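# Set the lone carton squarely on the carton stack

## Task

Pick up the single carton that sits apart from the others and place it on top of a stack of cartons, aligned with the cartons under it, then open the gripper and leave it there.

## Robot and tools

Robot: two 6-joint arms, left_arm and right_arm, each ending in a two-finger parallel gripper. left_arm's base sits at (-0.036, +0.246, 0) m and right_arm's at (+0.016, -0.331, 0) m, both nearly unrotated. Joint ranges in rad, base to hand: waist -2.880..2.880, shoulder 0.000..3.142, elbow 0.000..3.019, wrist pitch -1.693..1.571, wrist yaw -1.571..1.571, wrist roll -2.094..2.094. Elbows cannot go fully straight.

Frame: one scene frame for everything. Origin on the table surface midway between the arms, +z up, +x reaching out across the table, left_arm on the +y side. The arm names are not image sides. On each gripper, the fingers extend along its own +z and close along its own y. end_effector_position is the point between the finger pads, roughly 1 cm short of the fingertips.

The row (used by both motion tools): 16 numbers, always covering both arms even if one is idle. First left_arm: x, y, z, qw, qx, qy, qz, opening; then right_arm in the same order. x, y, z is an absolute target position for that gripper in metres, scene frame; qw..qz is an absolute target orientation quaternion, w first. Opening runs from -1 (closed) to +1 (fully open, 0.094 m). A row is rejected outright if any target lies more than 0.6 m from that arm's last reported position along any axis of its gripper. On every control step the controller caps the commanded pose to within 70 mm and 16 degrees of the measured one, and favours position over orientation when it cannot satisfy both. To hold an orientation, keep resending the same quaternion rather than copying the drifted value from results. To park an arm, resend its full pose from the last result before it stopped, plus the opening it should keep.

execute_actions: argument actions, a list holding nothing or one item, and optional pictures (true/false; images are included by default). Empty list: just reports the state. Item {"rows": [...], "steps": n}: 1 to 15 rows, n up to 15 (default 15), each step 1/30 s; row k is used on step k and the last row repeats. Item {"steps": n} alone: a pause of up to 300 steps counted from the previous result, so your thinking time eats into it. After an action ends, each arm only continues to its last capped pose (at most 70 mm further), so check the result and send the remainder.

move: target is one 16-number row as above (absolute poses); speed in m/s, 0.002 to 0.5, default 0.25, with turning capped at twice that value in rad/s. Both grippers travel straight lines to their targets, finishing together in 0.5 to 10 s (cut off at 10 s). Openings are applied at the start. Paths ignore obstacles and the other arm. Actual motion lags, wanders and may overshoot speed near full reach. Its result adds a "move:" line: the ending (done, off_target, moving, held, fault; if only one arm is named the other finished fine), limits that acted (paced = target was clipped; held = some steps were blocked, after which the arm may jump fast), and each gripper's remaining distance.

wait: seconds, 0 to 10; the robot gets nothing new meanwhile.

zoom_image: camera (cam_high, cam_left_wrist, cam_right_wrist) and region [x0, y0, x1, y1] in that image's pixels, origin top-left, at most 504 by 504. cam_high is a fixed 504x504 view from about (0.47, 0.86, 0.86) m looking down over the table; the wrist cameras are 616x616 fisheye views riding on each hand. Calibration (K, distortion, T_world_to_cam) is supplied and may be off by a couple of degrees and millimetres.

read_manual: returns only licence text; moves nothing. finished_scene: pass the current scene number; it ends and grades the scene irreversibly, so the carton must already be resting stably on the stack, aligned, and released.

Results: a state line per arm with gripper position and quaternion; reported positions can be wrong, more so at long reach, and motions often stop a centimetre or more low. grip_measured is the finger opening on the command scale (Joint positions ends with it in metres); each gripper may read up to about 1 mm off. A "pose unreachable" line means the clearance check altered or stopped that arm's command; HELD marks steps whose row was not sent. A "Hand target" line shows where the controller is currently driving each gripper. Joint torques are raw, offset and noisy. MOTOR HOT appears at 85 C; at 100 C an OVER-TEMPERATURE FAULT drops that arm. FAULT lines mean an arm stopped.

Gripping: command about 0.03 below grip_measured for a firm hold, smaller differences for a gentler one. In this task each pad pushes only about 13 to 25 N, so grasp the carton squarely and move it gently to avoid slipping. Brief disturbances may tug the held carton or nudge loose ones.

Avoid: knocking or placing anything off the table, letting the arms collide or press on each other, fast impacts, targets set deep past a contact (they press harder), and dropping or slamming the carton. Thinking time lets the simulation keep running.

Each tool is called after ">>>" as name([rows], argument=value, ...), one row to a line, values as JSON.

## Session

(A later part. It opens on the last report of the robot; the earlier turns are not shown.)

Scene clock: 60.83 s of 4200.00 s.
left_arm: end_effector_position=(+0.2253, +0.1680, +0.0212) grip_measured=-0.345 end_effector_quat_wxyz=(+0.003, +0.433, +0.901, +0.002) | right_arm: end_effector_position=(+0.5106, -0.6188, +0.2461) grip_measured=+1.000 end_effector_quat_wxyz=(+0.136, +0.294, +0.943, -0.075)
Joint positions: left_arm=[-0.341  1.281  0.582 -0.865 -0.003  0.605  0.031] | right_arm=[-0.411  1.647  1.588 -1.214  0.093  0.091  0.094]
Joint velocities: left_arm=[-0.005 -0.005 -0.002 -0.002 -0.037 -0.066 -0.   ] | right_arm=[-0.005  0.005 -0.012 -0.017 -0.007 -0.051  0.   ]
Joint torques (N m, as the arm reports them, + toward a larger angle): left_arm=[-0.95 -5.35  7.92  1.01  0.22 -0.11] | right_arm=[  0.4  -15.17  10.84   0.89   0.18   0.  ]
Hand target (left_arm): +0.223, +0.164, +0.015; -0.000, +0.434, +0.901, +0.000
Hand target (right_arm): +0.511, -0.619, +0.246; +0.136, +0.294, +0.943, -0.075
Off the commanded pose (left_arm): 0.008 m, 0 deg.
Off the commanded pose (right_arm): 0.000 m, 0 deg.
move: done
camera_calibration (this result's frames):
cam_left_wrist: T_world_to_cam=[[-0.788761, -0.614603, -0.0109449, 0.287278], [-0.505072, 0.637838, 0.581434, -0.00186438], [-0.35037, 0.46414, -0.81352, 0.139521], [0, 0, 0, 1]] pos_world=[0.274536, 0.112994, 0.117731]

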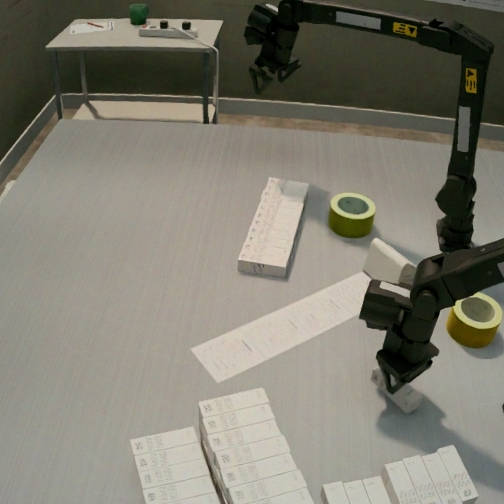

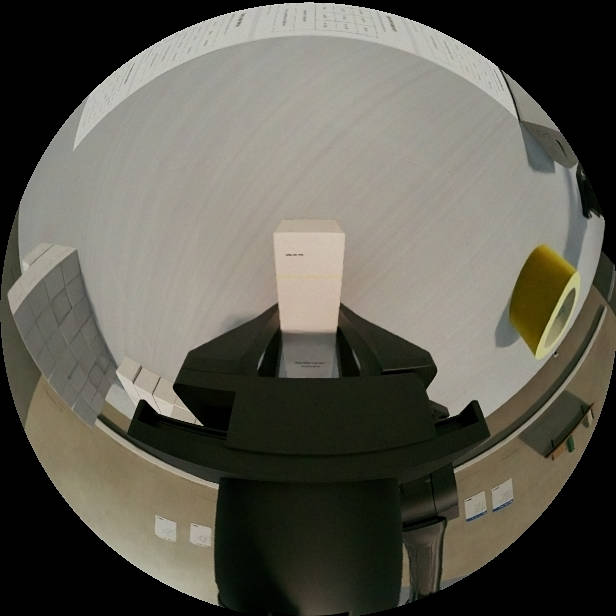

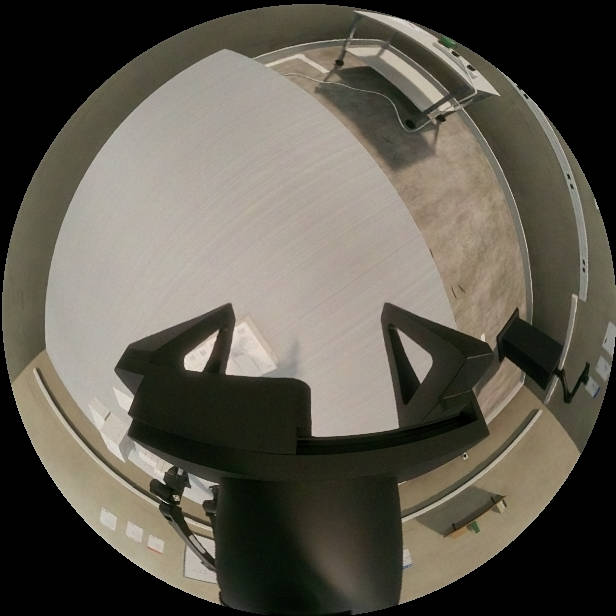

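>>> move(target=[0.225,0.166,0.1,0,0.434,0.901,0,-0.39,0.5106,-0.6188,0.2461,0.136,0.294,0.943,-0.075,1], speed=0.15)

>>> move(target=[0.42,0.2,0.27,0,-0.13,0.991,0,-0.39,0.5106,-0.6188,0.2461,0.136,0.294,0.943,-0.075,1], speed=0.2)

Scene clock: 69.93 s of 4200.00 s.
left_arm: end_effector_position=(+0.2160, +0.1708, +0.0868) grip_measured=-0.345 end_effector_quat_wxyz=(-0.011, +0.433, +0.901, -0.000) | right_arm: end_effector_position=(+0.5106, -0.6188, +0.2461) grip_measured=+1.000 end_effector_quat_wxyz=(+0.136, +0.294, +0.943, -0.075)
Joint positions: left_arm=[-0.341  1.143  0.68  -1.13  -0.003  0.604  0.031] | right_arm=[-0.411  1.647  1.588 -1.214  0.093  0.091  0.094]
Joint velocities: left_arm=[-0.005 -0.005 -0.007 -0.007 -0.022 -0.022  0.   ] | right_arm=[-0.005 -0.015 -0.002 -0.012 -0.022  0.022  0.   ]
Joint torques (N m, as the arm reports them, + toward a larger angle): left_arm=[-0.1  -5.86 12.9  -0.17  0.24 -0.01] | right_arm=[  0.45 -15.3   10.82   0.86   0.19  -0.01]
Hand target (left_arm): +0.226, +0.166, +0.100; +0.000, +0.434, +0.901, -0.000
Hand target (right_arm): +0.511, -0.619, +0.246; +0.136, +0.294, +0.943, -0.075
Off the commanded pose (left_arm): 0.017 m, 1 deg.
Off the commanded pose (right_arm): 0.000 m, 0 deg.
After step 90, 5.20 s passed at rest.
move: off_target (left_arm)
camera_calibration (this result's frames):
cam_left_wrist: T_world_to_cam=[[-0.788599, -0.614882, 0.0056041, 0.280908], [-0.489124, 0.632783, 0.600286, -0.0507674], [-0.372651, 0.470644, -0.799766, 0.190819], [0, 0, 0, 1]] pos_world=[0.267801, 0.115042, 0.181511]

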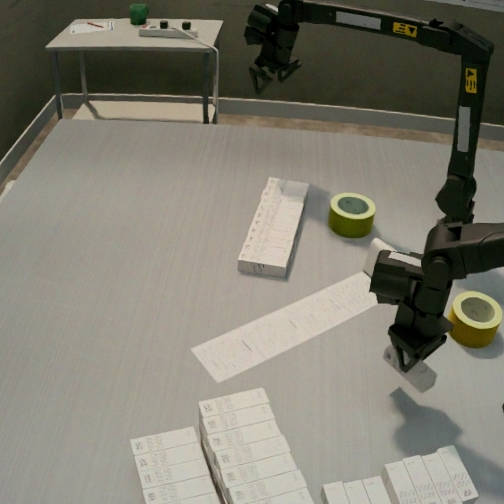

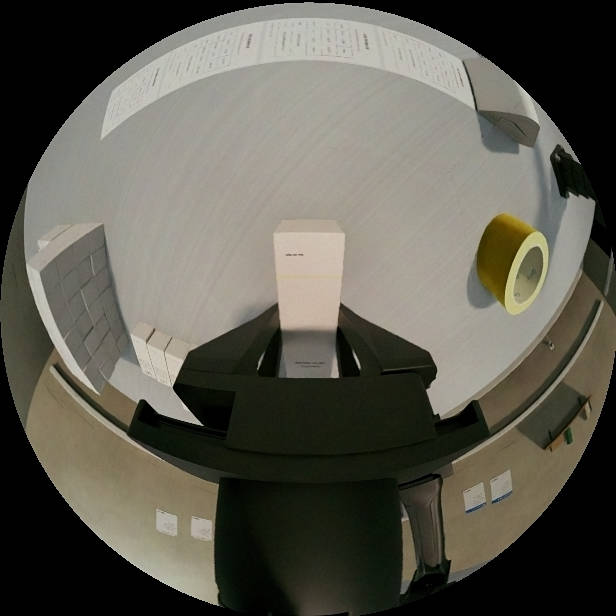

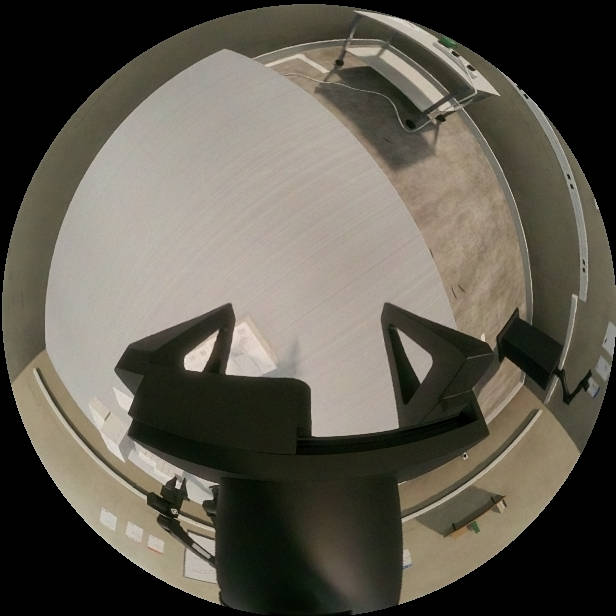

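Scene clock: 73.37 s of 4200.00 s.
left_arm: end_effector_position=(+0.4108, +0.1963, +0.2576) grip_measured=-0.345 end_effector_quat_wxyz=(-0.005, -0.115, +0.993, +0.001) | right_arm: end_effector_position=(+0.5106, -0.6188, +0.2461) grip_measured=+1.000 end_effector_quat_wxyz=(+0.136, +0.294, +0.943, -0.075)
Joint positions: left_arm=[-0.16   1.519  1.496 -1.557  0.001 -0.342  0.031] | right_arm=[-0.411  1.647  1.588 -1.214  0.093  0.091  0.094]
Joint velocities: left_arm=[-0.015 -0.005  0.012 -0.007 -0.007 -0.081 -0.   ] | right_arm=[-0.015  0.005 -0.022 -0.022  0.022  0.081  0.   ]
Joint torques (N m, as the arm reports them, + toward a larger angle): left_arm=[  1.32 -10.85  15.04  -0.1    0.12  -0.09] | right_arm=[  0.25 -15.19  10.83   0.91   0.17   0.01]
Hand target (left_arm): +0.423, +0.201, +0.267; +0.001, -0.130, +0.992, -0.001
Hand target (right_arm): +0.511, -0.619, +0.246; +0.136, +0.294, +0.943, -0.075
Off the commanded pose (left_arm): 0.016 m, 2 deg.
Off the commanded pose (right_arm): 0.000 m, 0 deg.
move: off_target (left_arm)
camera_calibration (this result's frames):
cam_left_wrist: T_world_to_cam=[[0.216566, -0.97624, -0.00740983, 0.110581], [-0.785973, -0.17885, 0.591828, 0.209358], [-0.579091, -0.122346, -0.806031, 0.590849], [0, 0, 0, 1]] pos_world=[0.482757, 0.217685, 0.353158]

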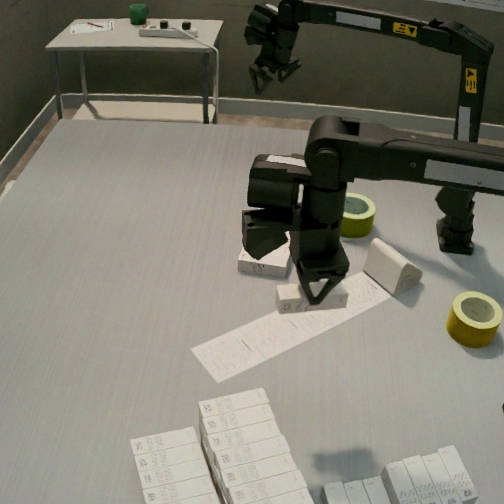

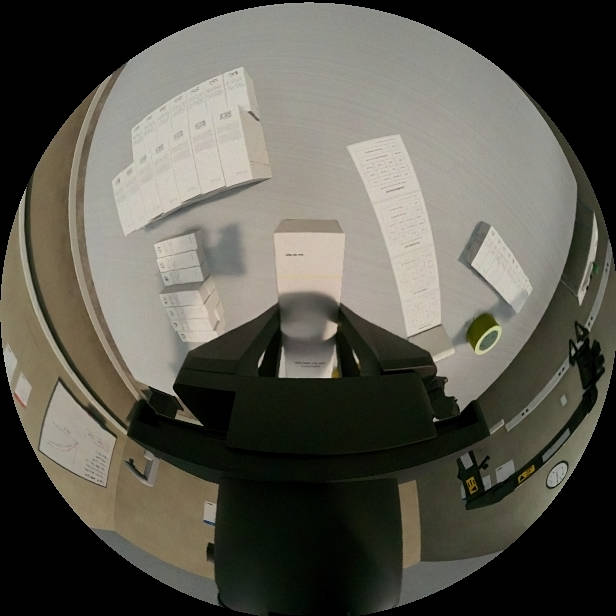

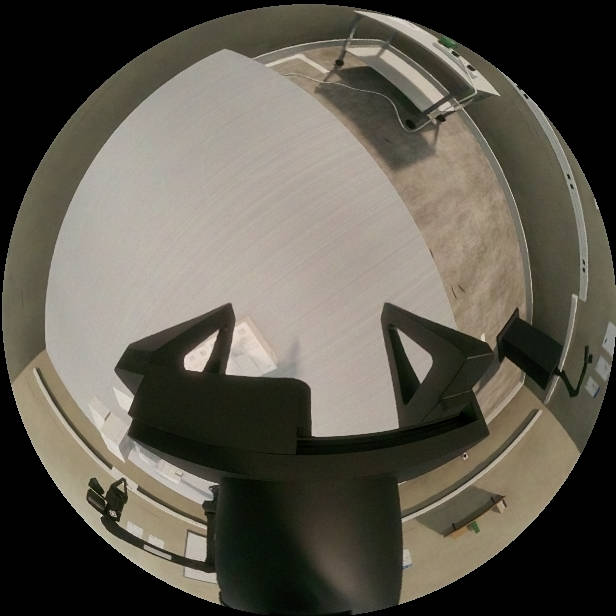

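>>> zoom_image(camera="cam_left_wrist", region=[90, 50, 370, 350])

Region (90, 50, 370, 350) of cam_left_wrist's 616x616 image, scaled by 1.680, with more detail than that image has; it fills the left 470 columns of this view, and the rest is white.

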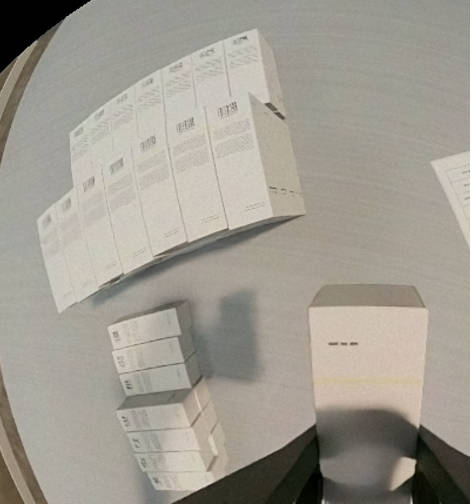

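>>> move(target=[0.5,0.24,0.26,0,-0.13,0.991,0,-0.39,0.5106,-0.6188,0.2461,0.136,0.294,0.943,-0.075,1], speed=0.2)

Scene clock: 84.50 s of 4200.00 s.
left_arm: end_effector_position=(+0.4886, +0.2379, +0.2457) grip_measured=-0.345 end_effector_quat_wxyz=(-0.011, -0.134, +0.991, +0.001) | right_arm: end_effector_position=(+0.5106, -0.6188, +0.2461) grip_measured=+1.000 end_effector_quat_wxyz=(+0.136, +0.294, +0.943, -0.075)
Joint positions: left_arm=[-0.064  1.727  1.72  -1.586  0.001 -0.285  0.031] | right_arm=[-0.411  1.647  1.588 -1.214  0.093  0.091  0.094]
Joint velocities: left_arm=[ 0.005  0.005  0.007 -0.007 -0.037 -0.066 -0.   ] | right_arm=[ 0.005  0.015 -0.007  0.012 -0.022 -0.022  0.   ]
Joint torques (N m, as the arm reports them, + toward a larger angle): left_arm=[  0.7  -14.64  15.19  -0.04   0.08   0.16] | right_arm=[  0.53 -15.26  10.86   0.91   0.16   0.  ]
Hand target (left_arm): +0.499, +0.241, +0.258; +0.001, -0.130, +0.991, -0.000
Hand target (right_arm): +0.511, -0.619, +0.246; +0.136, +0.294, +0.943, -0.075
Off the commanded pose (left_arm): 0.018 m, 1 deg.
Off the commanded pose (right_arm): 0.000 m, 0 deg.
After step 90, 7.23 s passed at rest.
move: off_target (left_arm)
camera_calibration (this result's frames):
cam_left_wrist: T_world_to_cam=[[0.253912, -0.967175, -0.01006, 0.114506], [-0.77145, -0.20878, 0.601062, 0.282754], [-0.583432, -0.144856, -0.799139, 0.637201], [0, 0, 0, 1]] pos_world=[0.56082, 0.262083, 0.340412]

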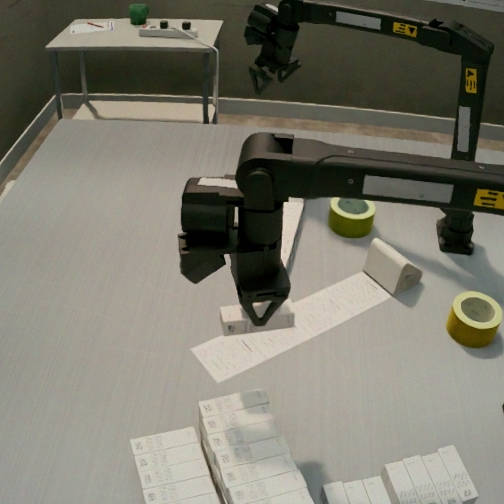

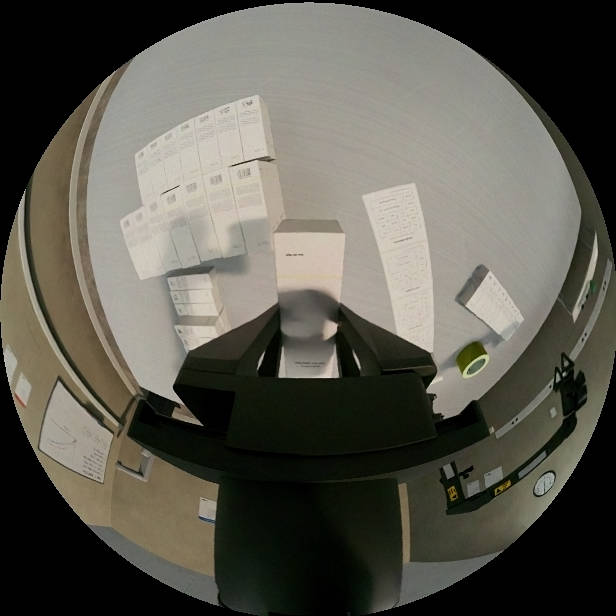

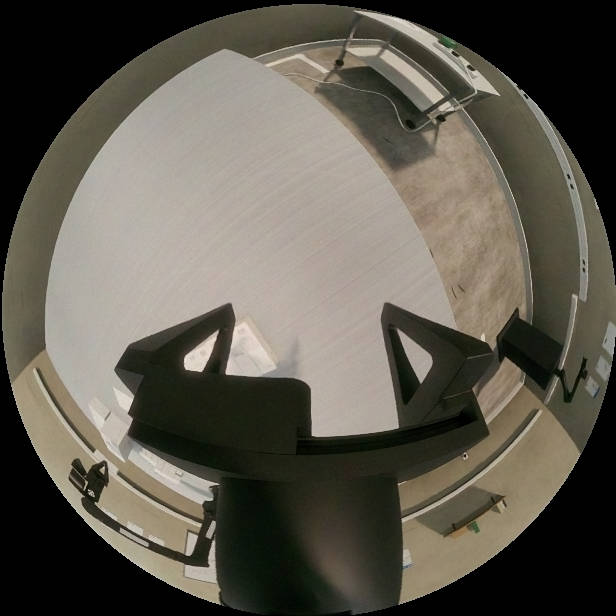

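>>> zoom_image(camera="cam_left_wrist", region=[110, 80, 360, 340])

>>> zoom_image(camera="cam_high", region=[110, 290, 350, 504])

Region (110, 80, 360, 340) of cam_left_wrist's 616x616 image, scaled by 1.938, with more detail than that image has; it fills the left 485 columns of this view, and the rest is white.

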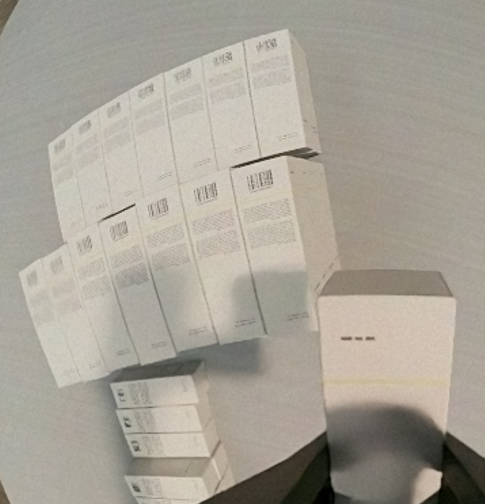

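Region (110, 290, 350, 504) of cam_high's 504x504 image, scaled by 2.100, with more detail than that image has; it fills the top 449 rows of this view, and the rest is white.

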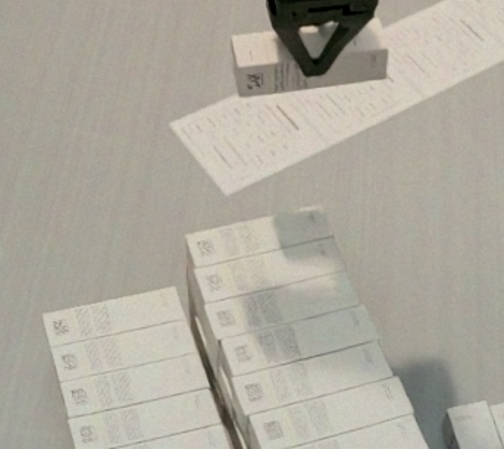

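>>> move(target=[0.524,0.315,0.205,0,-0.165,0.986,0,-0.39,0.5106,-0.6188,0.2461,0.136,0.294,0.943,-0.075,1], speed=0.12)

Scene clock: 101.07 s of 4200.00 s.
left_arm: end_effector_position=(+0.5123, +0.3099, +0.2060) grip_measured=-0.345 end_effector_quat_wxyz=(-0.009, -0.168, +0.986, +0.000) | right_arm: end_effector_position=(+0.5106, -0.6188, +0.2461) grip_measured=+1.000 end_effector_quat_wxyz=(+0.136, +0.294, +0.943, -0.075)
Joint positions: left_arm=[ 0.067  1.804  1.721 -1.506  0.001 -0.221  0.031] | right_arm=[-0.411  1.647  1.588 -1.214  0.093  0.091  0.094]
Joint velocities: left_arm=[ 0.005 -0.005 -0.002 -0.012  0.051  0.081 -0.   ] | right_arm=[-0.005  0.005 -0.022 -0.002 -0.007 -0.007  0.   ]
Joint torques (N m, as the arm reports them, + toward a larger angle): left_arm=[  0.82 -15.38  12.55   0.94   0.12   0.16] | right_arm=[  0.44 -15.16  10.84   0.87   0.18   0.02]
Hand target (left_arm): +0.523, +0.316, +0.205; +0.000, -0.165, +0.986, -0.001
Hand target (right_arm): +0.511, -0.619, +0.246; +0.136, +0.294, +0.943, -0.075
Off the commanded pose (left_arm): 0.013 m, 1 deg.
Off the commanded pose (right_arm): 0.000 m, 0 deg.
After step 90, 12.40 s passed at rest.
move: off_target (left_arm)
camera_calibration (this result's frames):
cam_left_wrist: T_world_to_cam=[[0.319358, -0.947601, -0.00794768, 0.137759], [-0.757765, -0.260398, 0.598318, 0.349499], [-0.569036, -0.185055, -0.801219, 0.635179], [0, 0, 0, 1]] pos_world=[0.582284, 0.339093, 0.300901]

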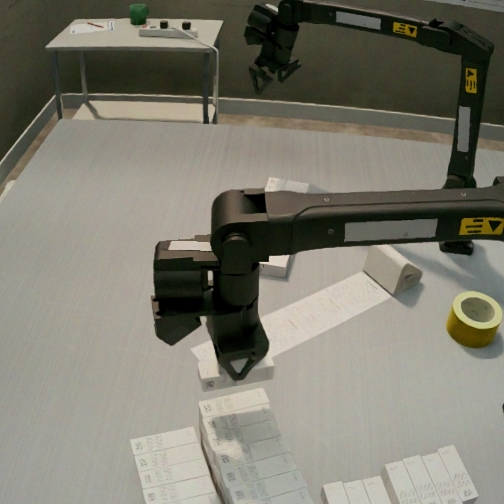

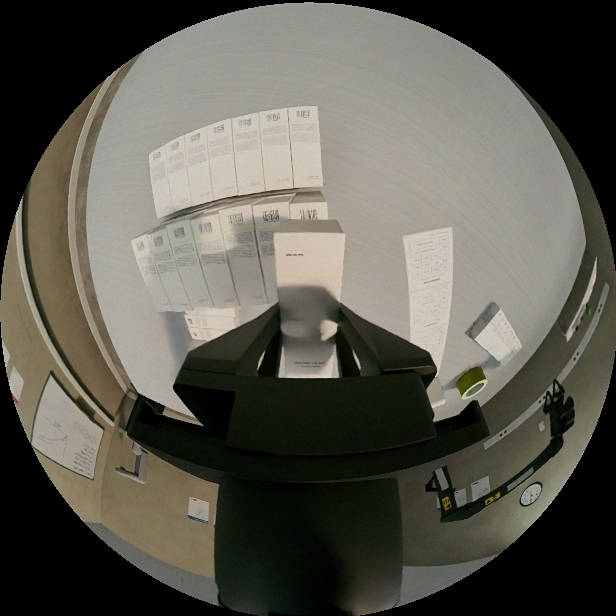

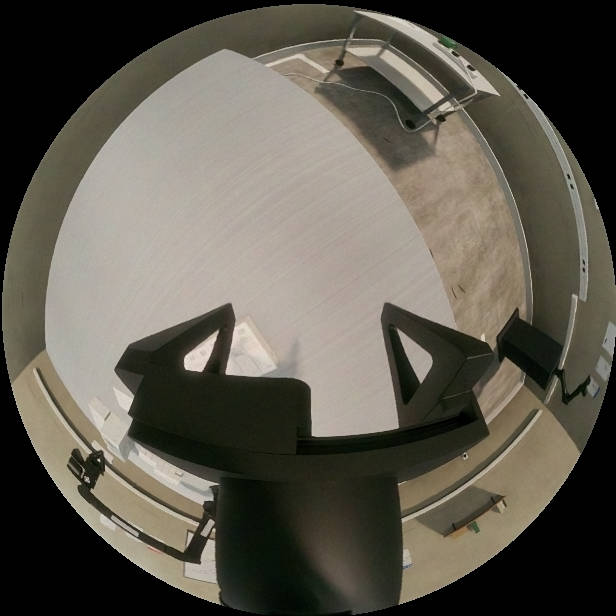

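>>> move(target=[0.524,0.317,0.165,0,-0.165,0.986,0,-0.39,0.5106,-0.6188,0.2461,0.136,0.294,0.943,-0.075,1], speed=0.05)

>>> zoom_image(camera="cam_left_wrist", region=[200, 120, 420, 340])

>>> zoom_image(camera="cam_high", region=[150, 320, 330, 480])

Scene clock: 104.57 s of 4200.00 s.
left_arm: end_effector_position=(+0.5202, +0.3108, +0.1805) grip_measured=-0.345 end_effector_quat_wxyz=(+0.007, -0.166, +0.986, -0.001) | right_arm: end_effector_position=(+0.5106, -0.6188, +0.2461) grip_measured=+1.000 end_effector_quat_wxyz=(+0.136, +0.294, +0.943, -0.075)
Joint positions: left_arm=[ 0.067  1.812  1.666 -1.41   0.001 -0.218  0.031] | right_arm=[-0.411  1.647  1.588 -1.214  0.093  0.091  0.094]
Joint velocities: left_arm=[ 0.005 -0.005 -0.017  0.002 -0.081  0.007  0.   ] | right_arm=[ 0.005 -0.015 -0.017 -0.002 -0.007 -0.022  0.   ]
Joint torques (N m, as the arm reports them, + toward a larger angle): left_arm=[  1.04 -15.15  10.35   1.03   0.08   0.17] | right_arm=[  0.32 -15.26  10.85   0.91   0.18   0.  ]
Hand target (left_arm): +0.523, +0.317, +0.165; -0.000, -0.165, +0.986, -0.000
Hand target (right_arm): +0.511, -0.619, +0.246; +0.136, +0.294, +0.943, -0.075
Off the commanded pose (left_arm): 0.017 m, 1 deg.
Off the commanded pose (right_arm): 0.000 m, 0 deg.
move: off_target (left_arm)
camera_calibration (this result's frames):
cam_left_wrist: T_world_to_cam=[[0.31625, -0.948675, -0.00135441, 0.136676], [-0.7773, -0.259939, 0.572919, 0.385521], [-0.543866, -0.180133, -0.819611, 0.608147], [0, 0, 0, 1]] pos_world=[0.587193, 0.339421, 0.277757]

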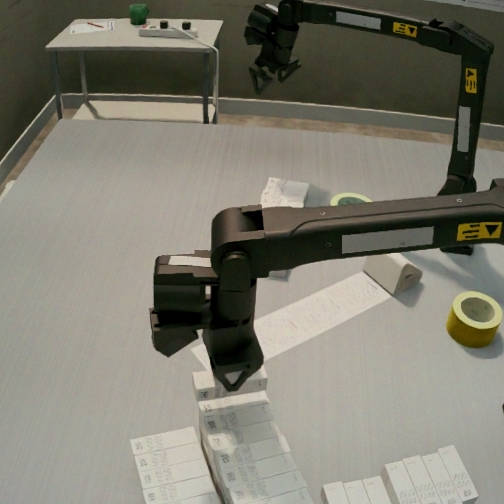

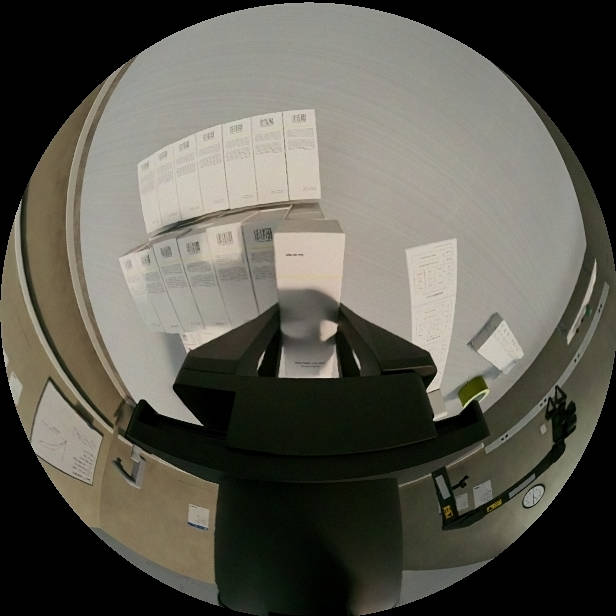

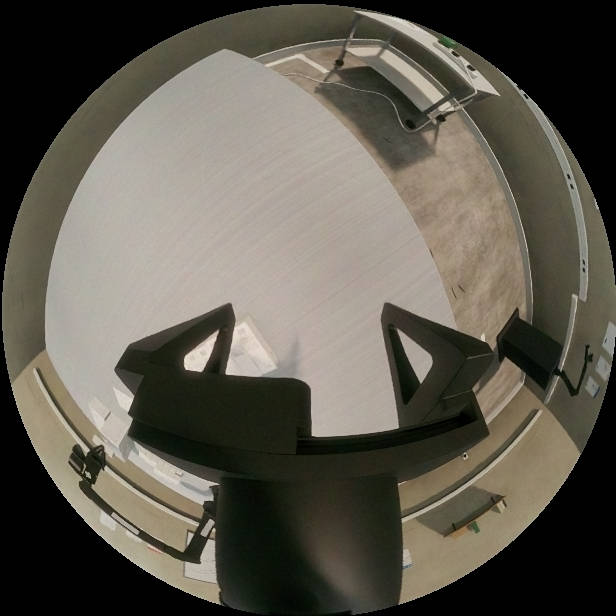

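Region (200, 120, 420, 340) of cam_left_wrist's 616x616 image, scaled by 2.291, with more detail than that image has.

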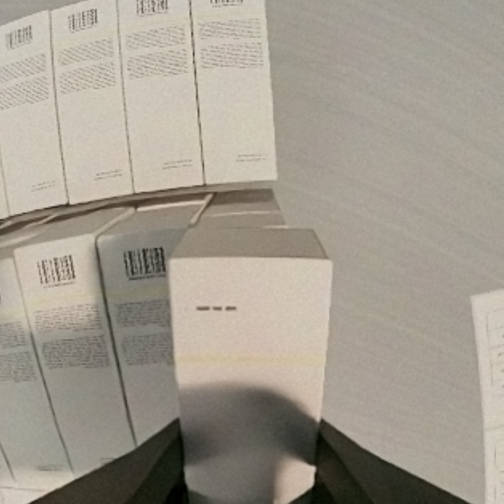

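Region (150, 320, 330, 480) of cam_high's 504x504 image, scaled by 2.800, with more detail than that image has.

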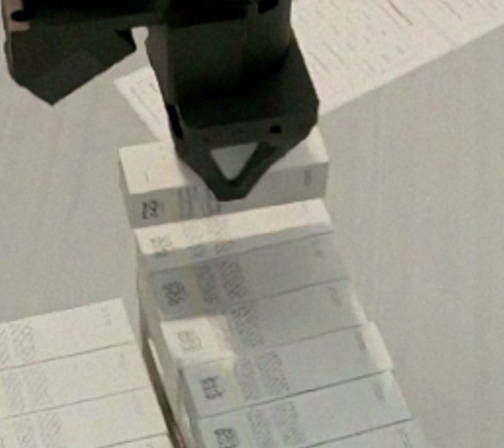

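>>> move(target=[0.518,0.321,0.148,0,-0.165,0.986,0,-0.39,0.5106,-0.6188,0.2461,0.136,0.294,0.943,-0.075,1], speed=0.03)

>>> zoom_image(camera="cam_left_wrist", region=[200, 120, 420, 340])

>>> zoom_image(camera="cam_high", region=[150, 320, 330, 480])

Scene clock: 114.33 s of 4200.00 s.
left_arm: end_effector_position=(+0.5155, +0.3122, +0.1611) grip_measured=-0.345 end_effector_quat_wxyz=(+0.005, -0.164, +0.986, -0.000) | right_arm: end_effector_position=(+0.5106, -0.6188, +0.2461) grip_measured=+1.000 end_effector_quat_wxyz=(+0.136, +0.294, +0.943, -0.075)
Joint positions: left_arm=[ 0.071  1.812  1.614 -1.363  0.001 -0.21   0.031] | right_arm=[-0.411  1.647  1.588 -1.214  0.093  0.091  0.094]
Joint velocities: left_arm=[-0.005 -0.005  0.012  0.022 -0.051  0.022 -0.001] | right_arm=[-0.015  0.005 -0.037 -0.002 -0.007  0.022  0.   ]
Joint torques (N m, as the arm reports them, + toward a larger angle): left_arm=[  1.38 -15.34  10.16   1.13   0.08   0.16] | right_arm=[  0.51 -15.25  10.8    0.85   0.17   0.01]
Hand target (left_arm): +0.517, +0.321, +0.148; -0.000, -0.165, +0.986, -0.000
Hand target (right_arm): +0.511, -0.619, +0.246; +0.136, +0.294, +0.943, -0.075
Off the commanded pose (left_arm): 0.016 m, 1 deg.
Off the commanded pose (right_arm): 0.000 m, 0 deg.
After step 90, 5.37 s passed at rest.
move: off_target (left_arm)
camera_calibration (this result's frames):
cam_left_wrist: T_world_to_cam=[[0.312259, -0.949994, -0.00236134, 0.142064], [-0.775767, -0.256424, 0.57657, 0.39087], [-0.548343, -0.178207, -0.817045, 0.591246], [0, 0, 0, 1]] pos_world=[0.583069, 0.340553, 0.258046]

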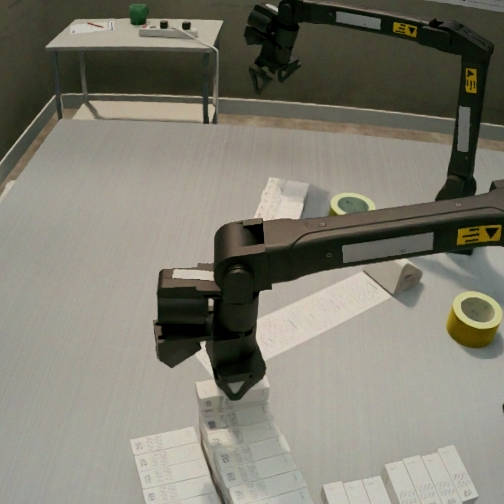

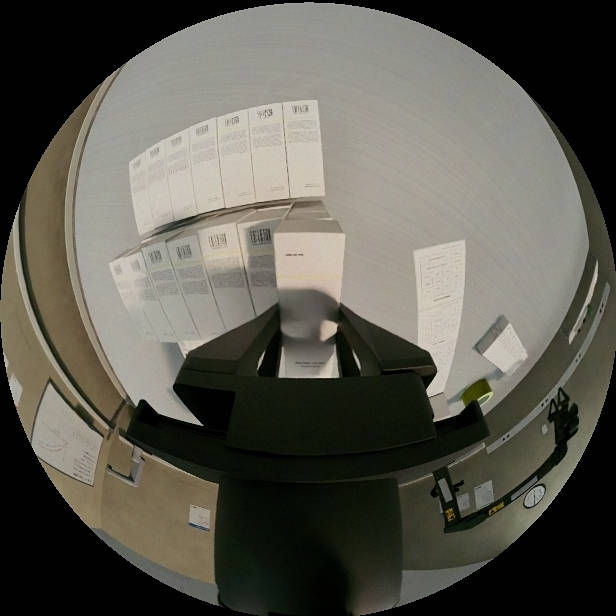

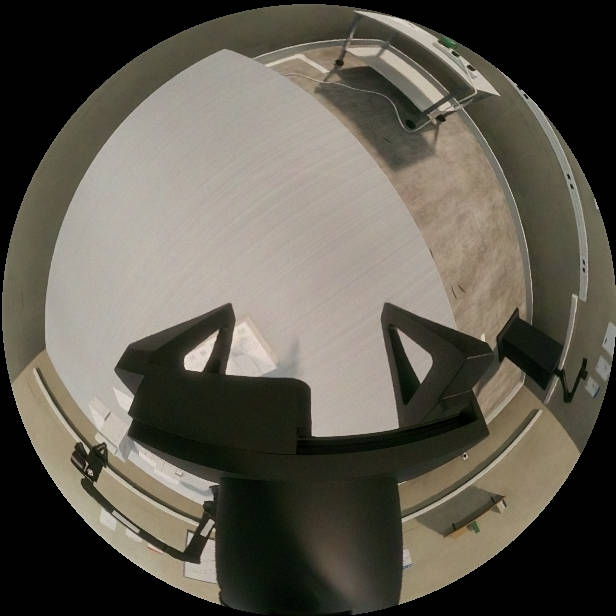

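Region (200, 120, 420, 340) of cam_left_wrist's 616x616 image, scaled by 2.291, with more detail than that image has.

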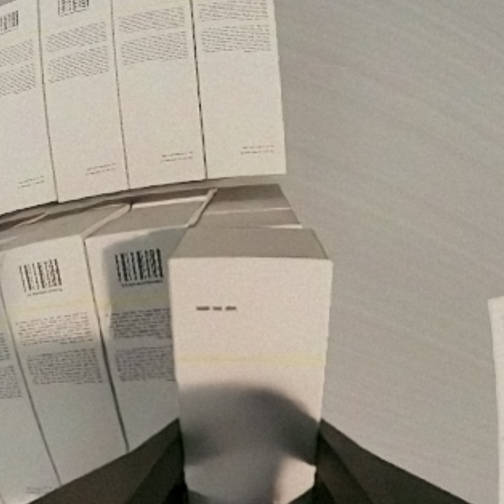

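Region (150, 320, 330, 480) of cam_high's 504x504 image, scaled by 2.800, with more detail than that image has.

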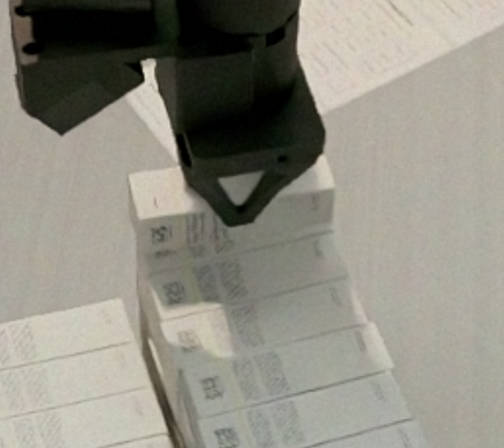

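>>> move(target=[0.517,0.322,0.137,0,-0.165,0.986,0,-0.39,0.5106,-0.6188,0.2461,0.136,0.294,0.943,-0.075,1], speed=0.03)

>>> zoom_image(camera="cam_left_wrist", region=[200, 120, 420, 340])

>>> zoom_image(camera="cam_high", region=[150, 320, 330, 480])

Scene clock: 118.53 s of 4200.00 s.
left_arm: end_effector_position=(+0.5150, +0.3128, +0.1529) grip_measured=-0.345 end_effector_quat_wxyz=(+0.008, -0.164, +0.986, -0.001) | right_arm: end_effector_position=(+0.5106, -0.6188, +0.2461) grip_measured=+1.000 end_effector_quat_wxyz=(+0.136, +0.294, +0.943, -0.075)
Joint positions: left_arm=[ 0.072  1.812  1.592 -1.336  0.001 -0.208  0.031] | right_arm=[-0.411  1.647  1.588 -1.214  0.093  0.091  0.094]
Joint velocities: left_arm=[ 0.005 -0.005  0.007 -0.022 -0.022 -0.022  0.001] | right_arm=[-0.024 -0.005 -0.007 -0.022 -0.037 -0.007  0.   ]
Joint torques (N m, as the arm reports them, + toward a larger angle): left_arm=[  1.77 -14.9   10.12   0.98   0.09   0.16] | right_arm=[  0.47 -15.25  10.88   0.87   0.18   0.01]
Hand target (left_arm): +0.516, +0.322, +0.137; +0.000, -0.165, +0.986, -0.000
Hand target (right_arm): +0.511, -0.619, +0.246; +0.136, +0.294, +0.943, -0.075
Off the commanded pose (left_arm): 0.018 m, 1 deg.
Off the commanded pose (right_arm): 0.000 m, 0 deg.
After step 90, 0.10 s passed at rest.
move: off_target (left_arm)
camera_calibration (this result's frames):
cam_left_wrist: T_world_to_cam=[[0.311181, -0.95035, -0.00134598, 0.143264], [-0.779104, -0.25592, 0.572278, 0.397597], [-0.544208, -0.177034, -0.820059, 0.58229], [0, 0, 0, 1]] pos_world=[0.582076, 0.340988, 0.250169]

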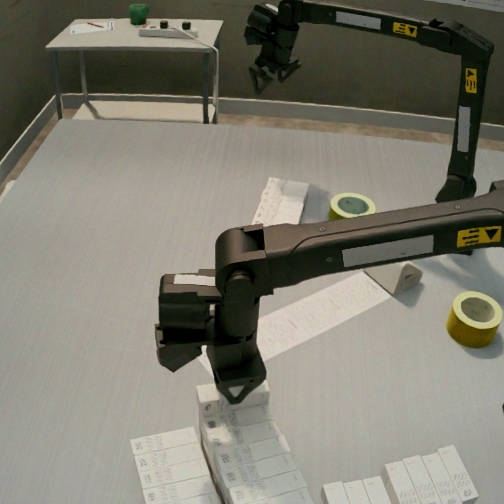

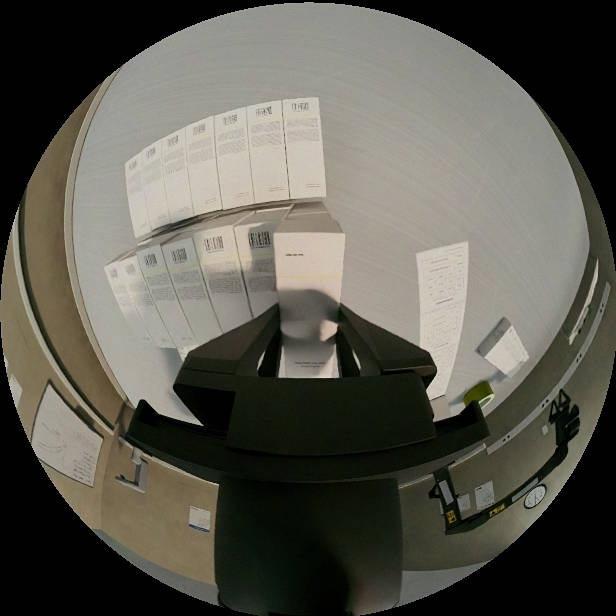

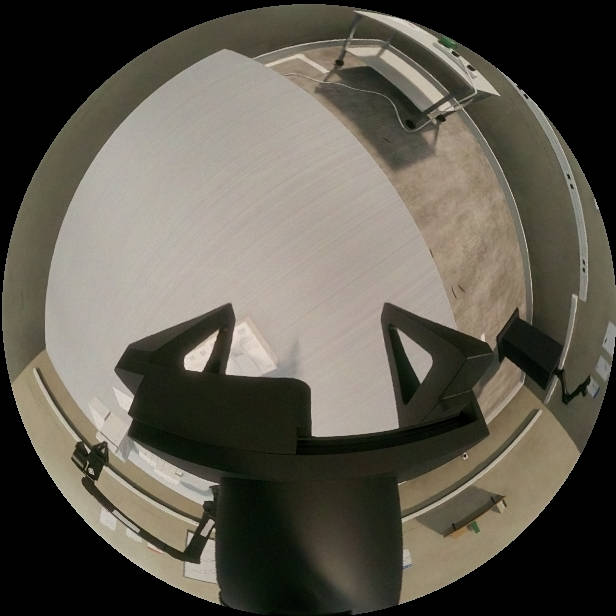

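Region (200, 120, 420, 340) of cam_left_wrist's 616x616 image, scaled by 2.291, with more detail than that image has.

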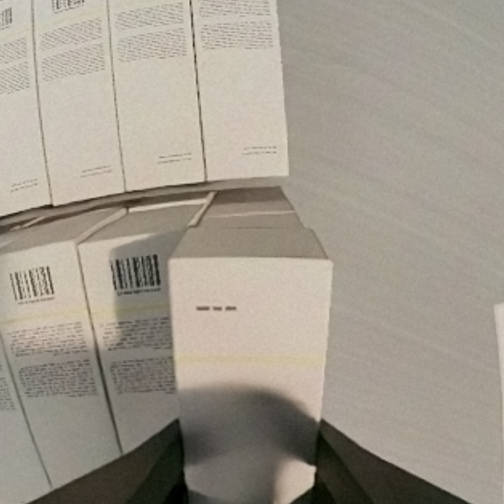

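Region (150, 320, 330, 480) of cam_high's 504x504 image, scaled by 2.800, with more detail than that image has.

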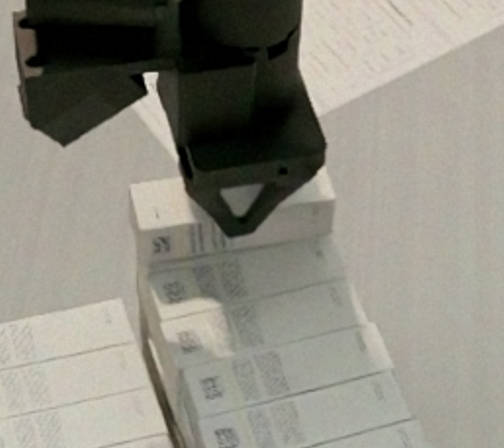

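>>> move(target=[0.516,0.322,0.130,0,-0.165,0.986,0,-0.39,0.5106,-0.6188,0.2461,0.136,0.294,0.943,-0.075,1], speed=0.02)

>>> zoom_image(camera="cam_high", region=[150, 320, 330, 480])

Scene clock: 124.30 s of 4200.00 s.
left_arm: end_effector_position=(+0.5142, +0.3127, +0.1471) grip_measured=-0.345 end_effector_quat_wxyz=(+0.009, -0.164, +0.986, -0.001) | right_arm: end_effector_position=(+0.5106, -0.6188, +0.2461) grip_measured=+1.000 end_effector_quat_wxyz=(+0.136, +0.294, +0.943, -0.075)
Joint positions: left_arm=[ 0.072  1.812  1.576 -1.318  0.001 -0.208  0.031] | right_arm=[-0.411  1.647  1.588 -1.214  0.093  0.091  0.094]
Joint velocities: left_arm=[-0.005  0.015 -0.007  0.012 -0.007 -0.007  0.001] | right_arm=[-0.015  0.005  0.007 -0.012 -0.022  0.022  0.   ]
Joint torques (N m, as the arm reports them, + toward a larger angle): left_arm=[  1.43 -14.36  10.09   1.14   0.08   0.17] | right_arm=[  0.24 -15.31  10.85   0.92   0.18   0.02]
Hand target (left_arm): +0.515, +0.322, +0.130; +0.000, -0.165, +0.986, -0.000
Hand target (right_arm): +0.511, -0.619, +0.246; +0.136, +0.294, +0.943, -0.075
Off the commanded pose (left_arm): 0.020 m, 1 deg.
Off the commanded pose (right_arm): 0.000 m, 0 deg.
After step 90, 1.30 s passed at rest.
move: off_target (left_arm)
camera_calibration (this result's frames):
cam_left_wrist: T_world_to_cam=[[0.310821, -0.950468, -0.000907904, 0.143566], [-0.7805, -0.255783, 0.570434, 0.401236], [-0.542412, -0.176595, -0.821343, 0.576211], [0, 0, 0, 1]] pos_world=[0.581085, 0.340841, 0.244518]

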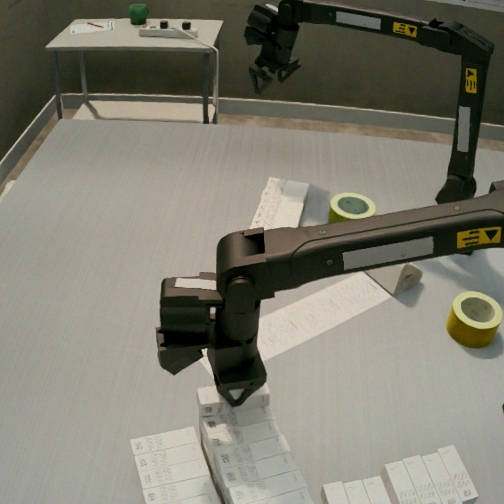

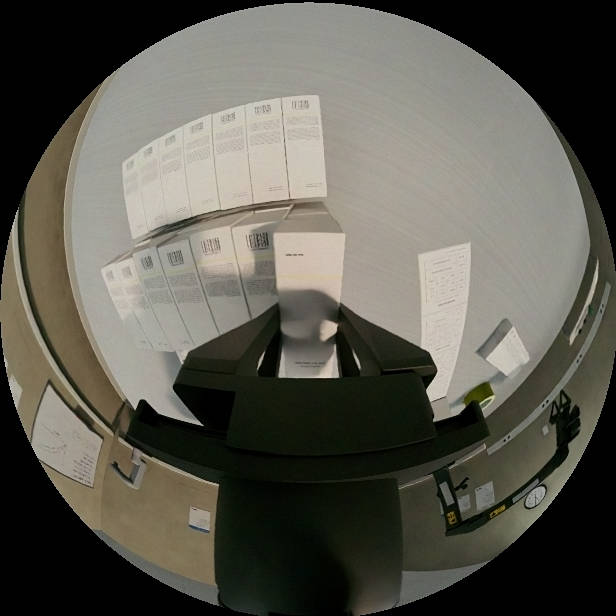

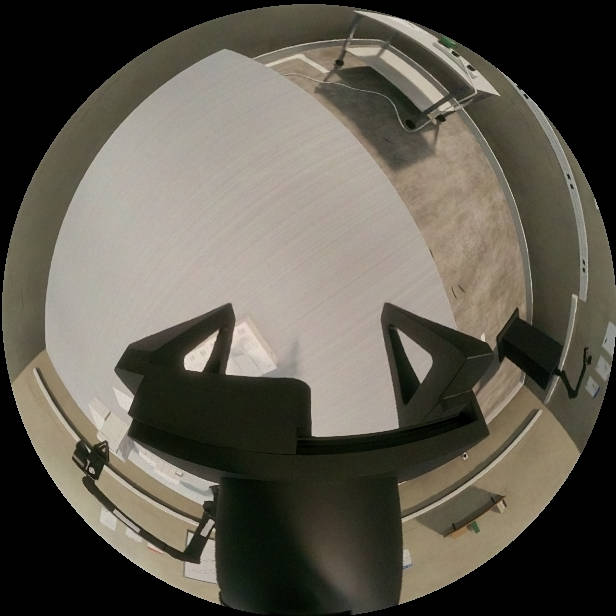

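Region (150, 320, 330, 480) of cam_high's 504x504 image, scaled by 2.800, with more detail than that image has.

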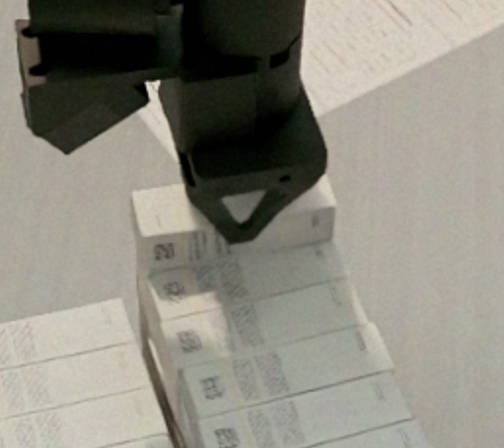

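>>> move(target=[0.516,0.322,0.126,0,-0.165,0.986,0,-0.39,0.5106,-0.6188,0.2461,0.136,0.294,0.943,-0.075,1], speed=0.02)

>>> zoom_image(camera="cam_high", region=[150, 320, 330, 480])

>>> zoom_image(camera="cam_left_wrist", region=[200, 120, 420, 340])

Scene clock: 128.87 s of 4200.00 s.
left_arm: end_effector_position=(+0.5146, +0.3130, +0.1457) grip_measured=-0.345 end_effector_quat_wxyz=(+0.010, -0.164, +0.986, -0.001) | right_arm: end_effector_position=(+0.5106, -0.6188, +0.2461) grip_measured=+1.000 end_effector_quat_wxyz=(+0.136, +0.294, +0.943, -0.075)
Joint positions: left_arm=[ 0.072  1.812  1.573 -1.311  0.001 -0.208  0.031] | right_arm=[-0.411  1.647  1.588 -1.214  0.093  0.091  0.094]
Joint velocities: left_arm=[-0.005 -0.005 -0.007 -0.002 -0.051  0.007  0.   ] | right_arm=[ 0.005  0.005 -0.022 -0.002  0.037  0.007  0.   ]
Joint torques (N m, as the arm reports them, + toward a larger angle): left_arm=[  1.37 -14.48   9.74   1.14   0.08   0.17] | right_arm=[  0.35 -15.35  10.83   0.92   0.17   0.  ]
Hand target (left_arm): +0.515, +0.322, +0.126; -0.000, -0.165, +0.986, -0.000
Hand target (right_arm): +0.511, -0.619, +0.246; +0.136, +0.294, +0.943, -0.075
Off the commanded pose (left_arm): 0.022 m, 1 deg.
Off the commanded pose (right_arm): 0.000 m, 0 deg.
After step 90, 0.20 s passed at rest.
move: off_target (left_arm)
camera_calibration (this result's frames):
cam_left_wrist: T_world_to_cam=[[0.311186, -0.950349, -0.000316241, 0.143383], [-0.782126, -0.256291, 0.567973, 0.403753], [-0.539853, -0.176498, -0.823047, 0.574212], [0, 0, 0, 1]] pos_world=[0.581158, 0.341089, 0.243328]

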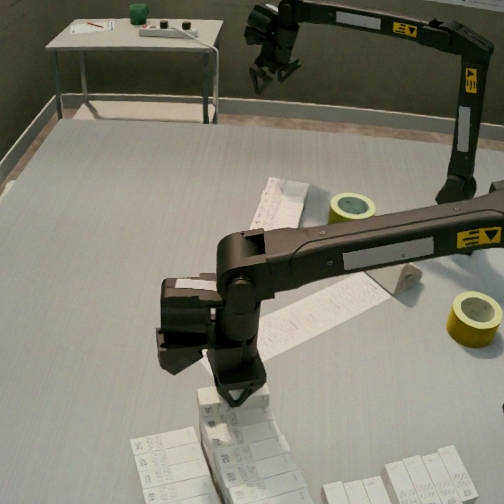

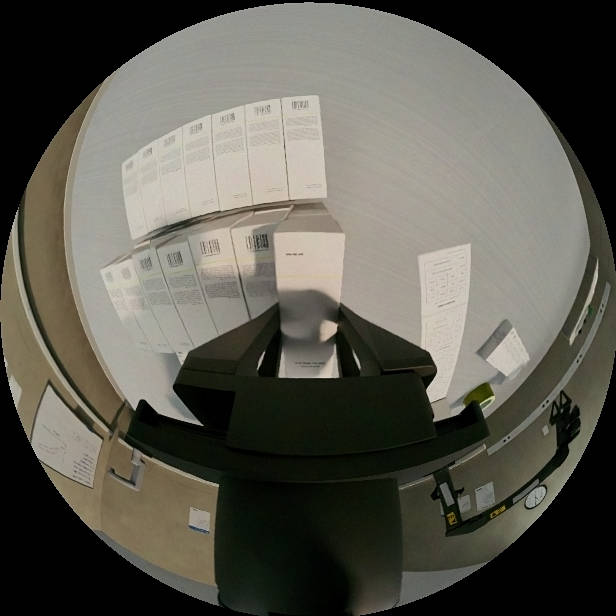

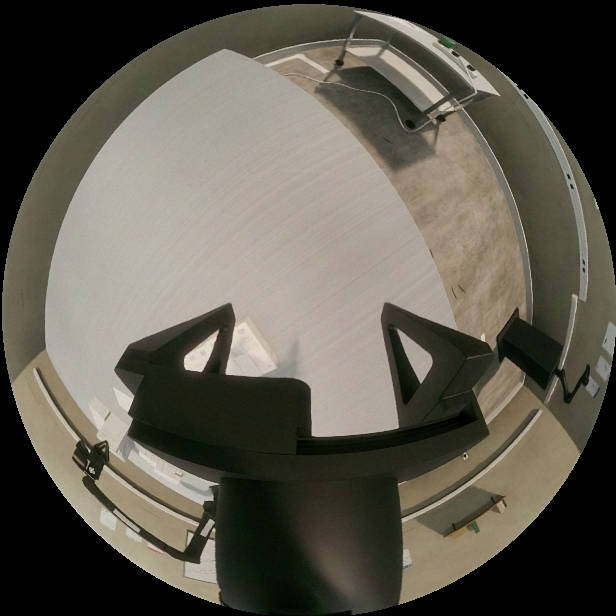

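Region (150, 320, 330, 480) of cam_high's 504x504 image, scaled by 2.800, with more detail than that image has.

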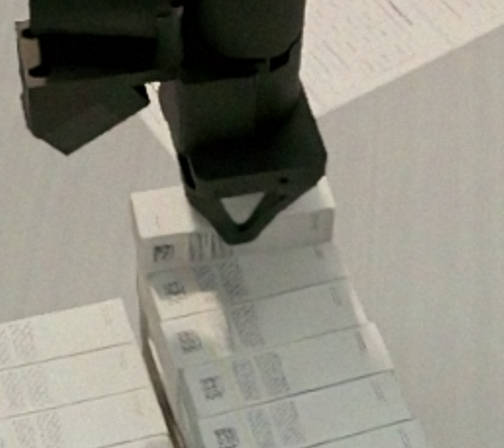

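Region (200, 120, 420, 340) of cam_left_wrist's 616x616 image, scaled by 2.291, with more detail than that image has.

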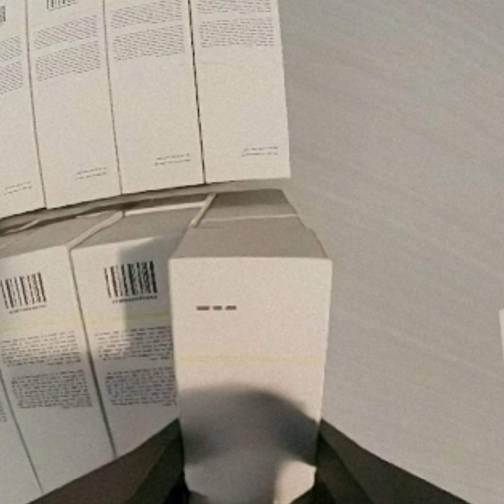

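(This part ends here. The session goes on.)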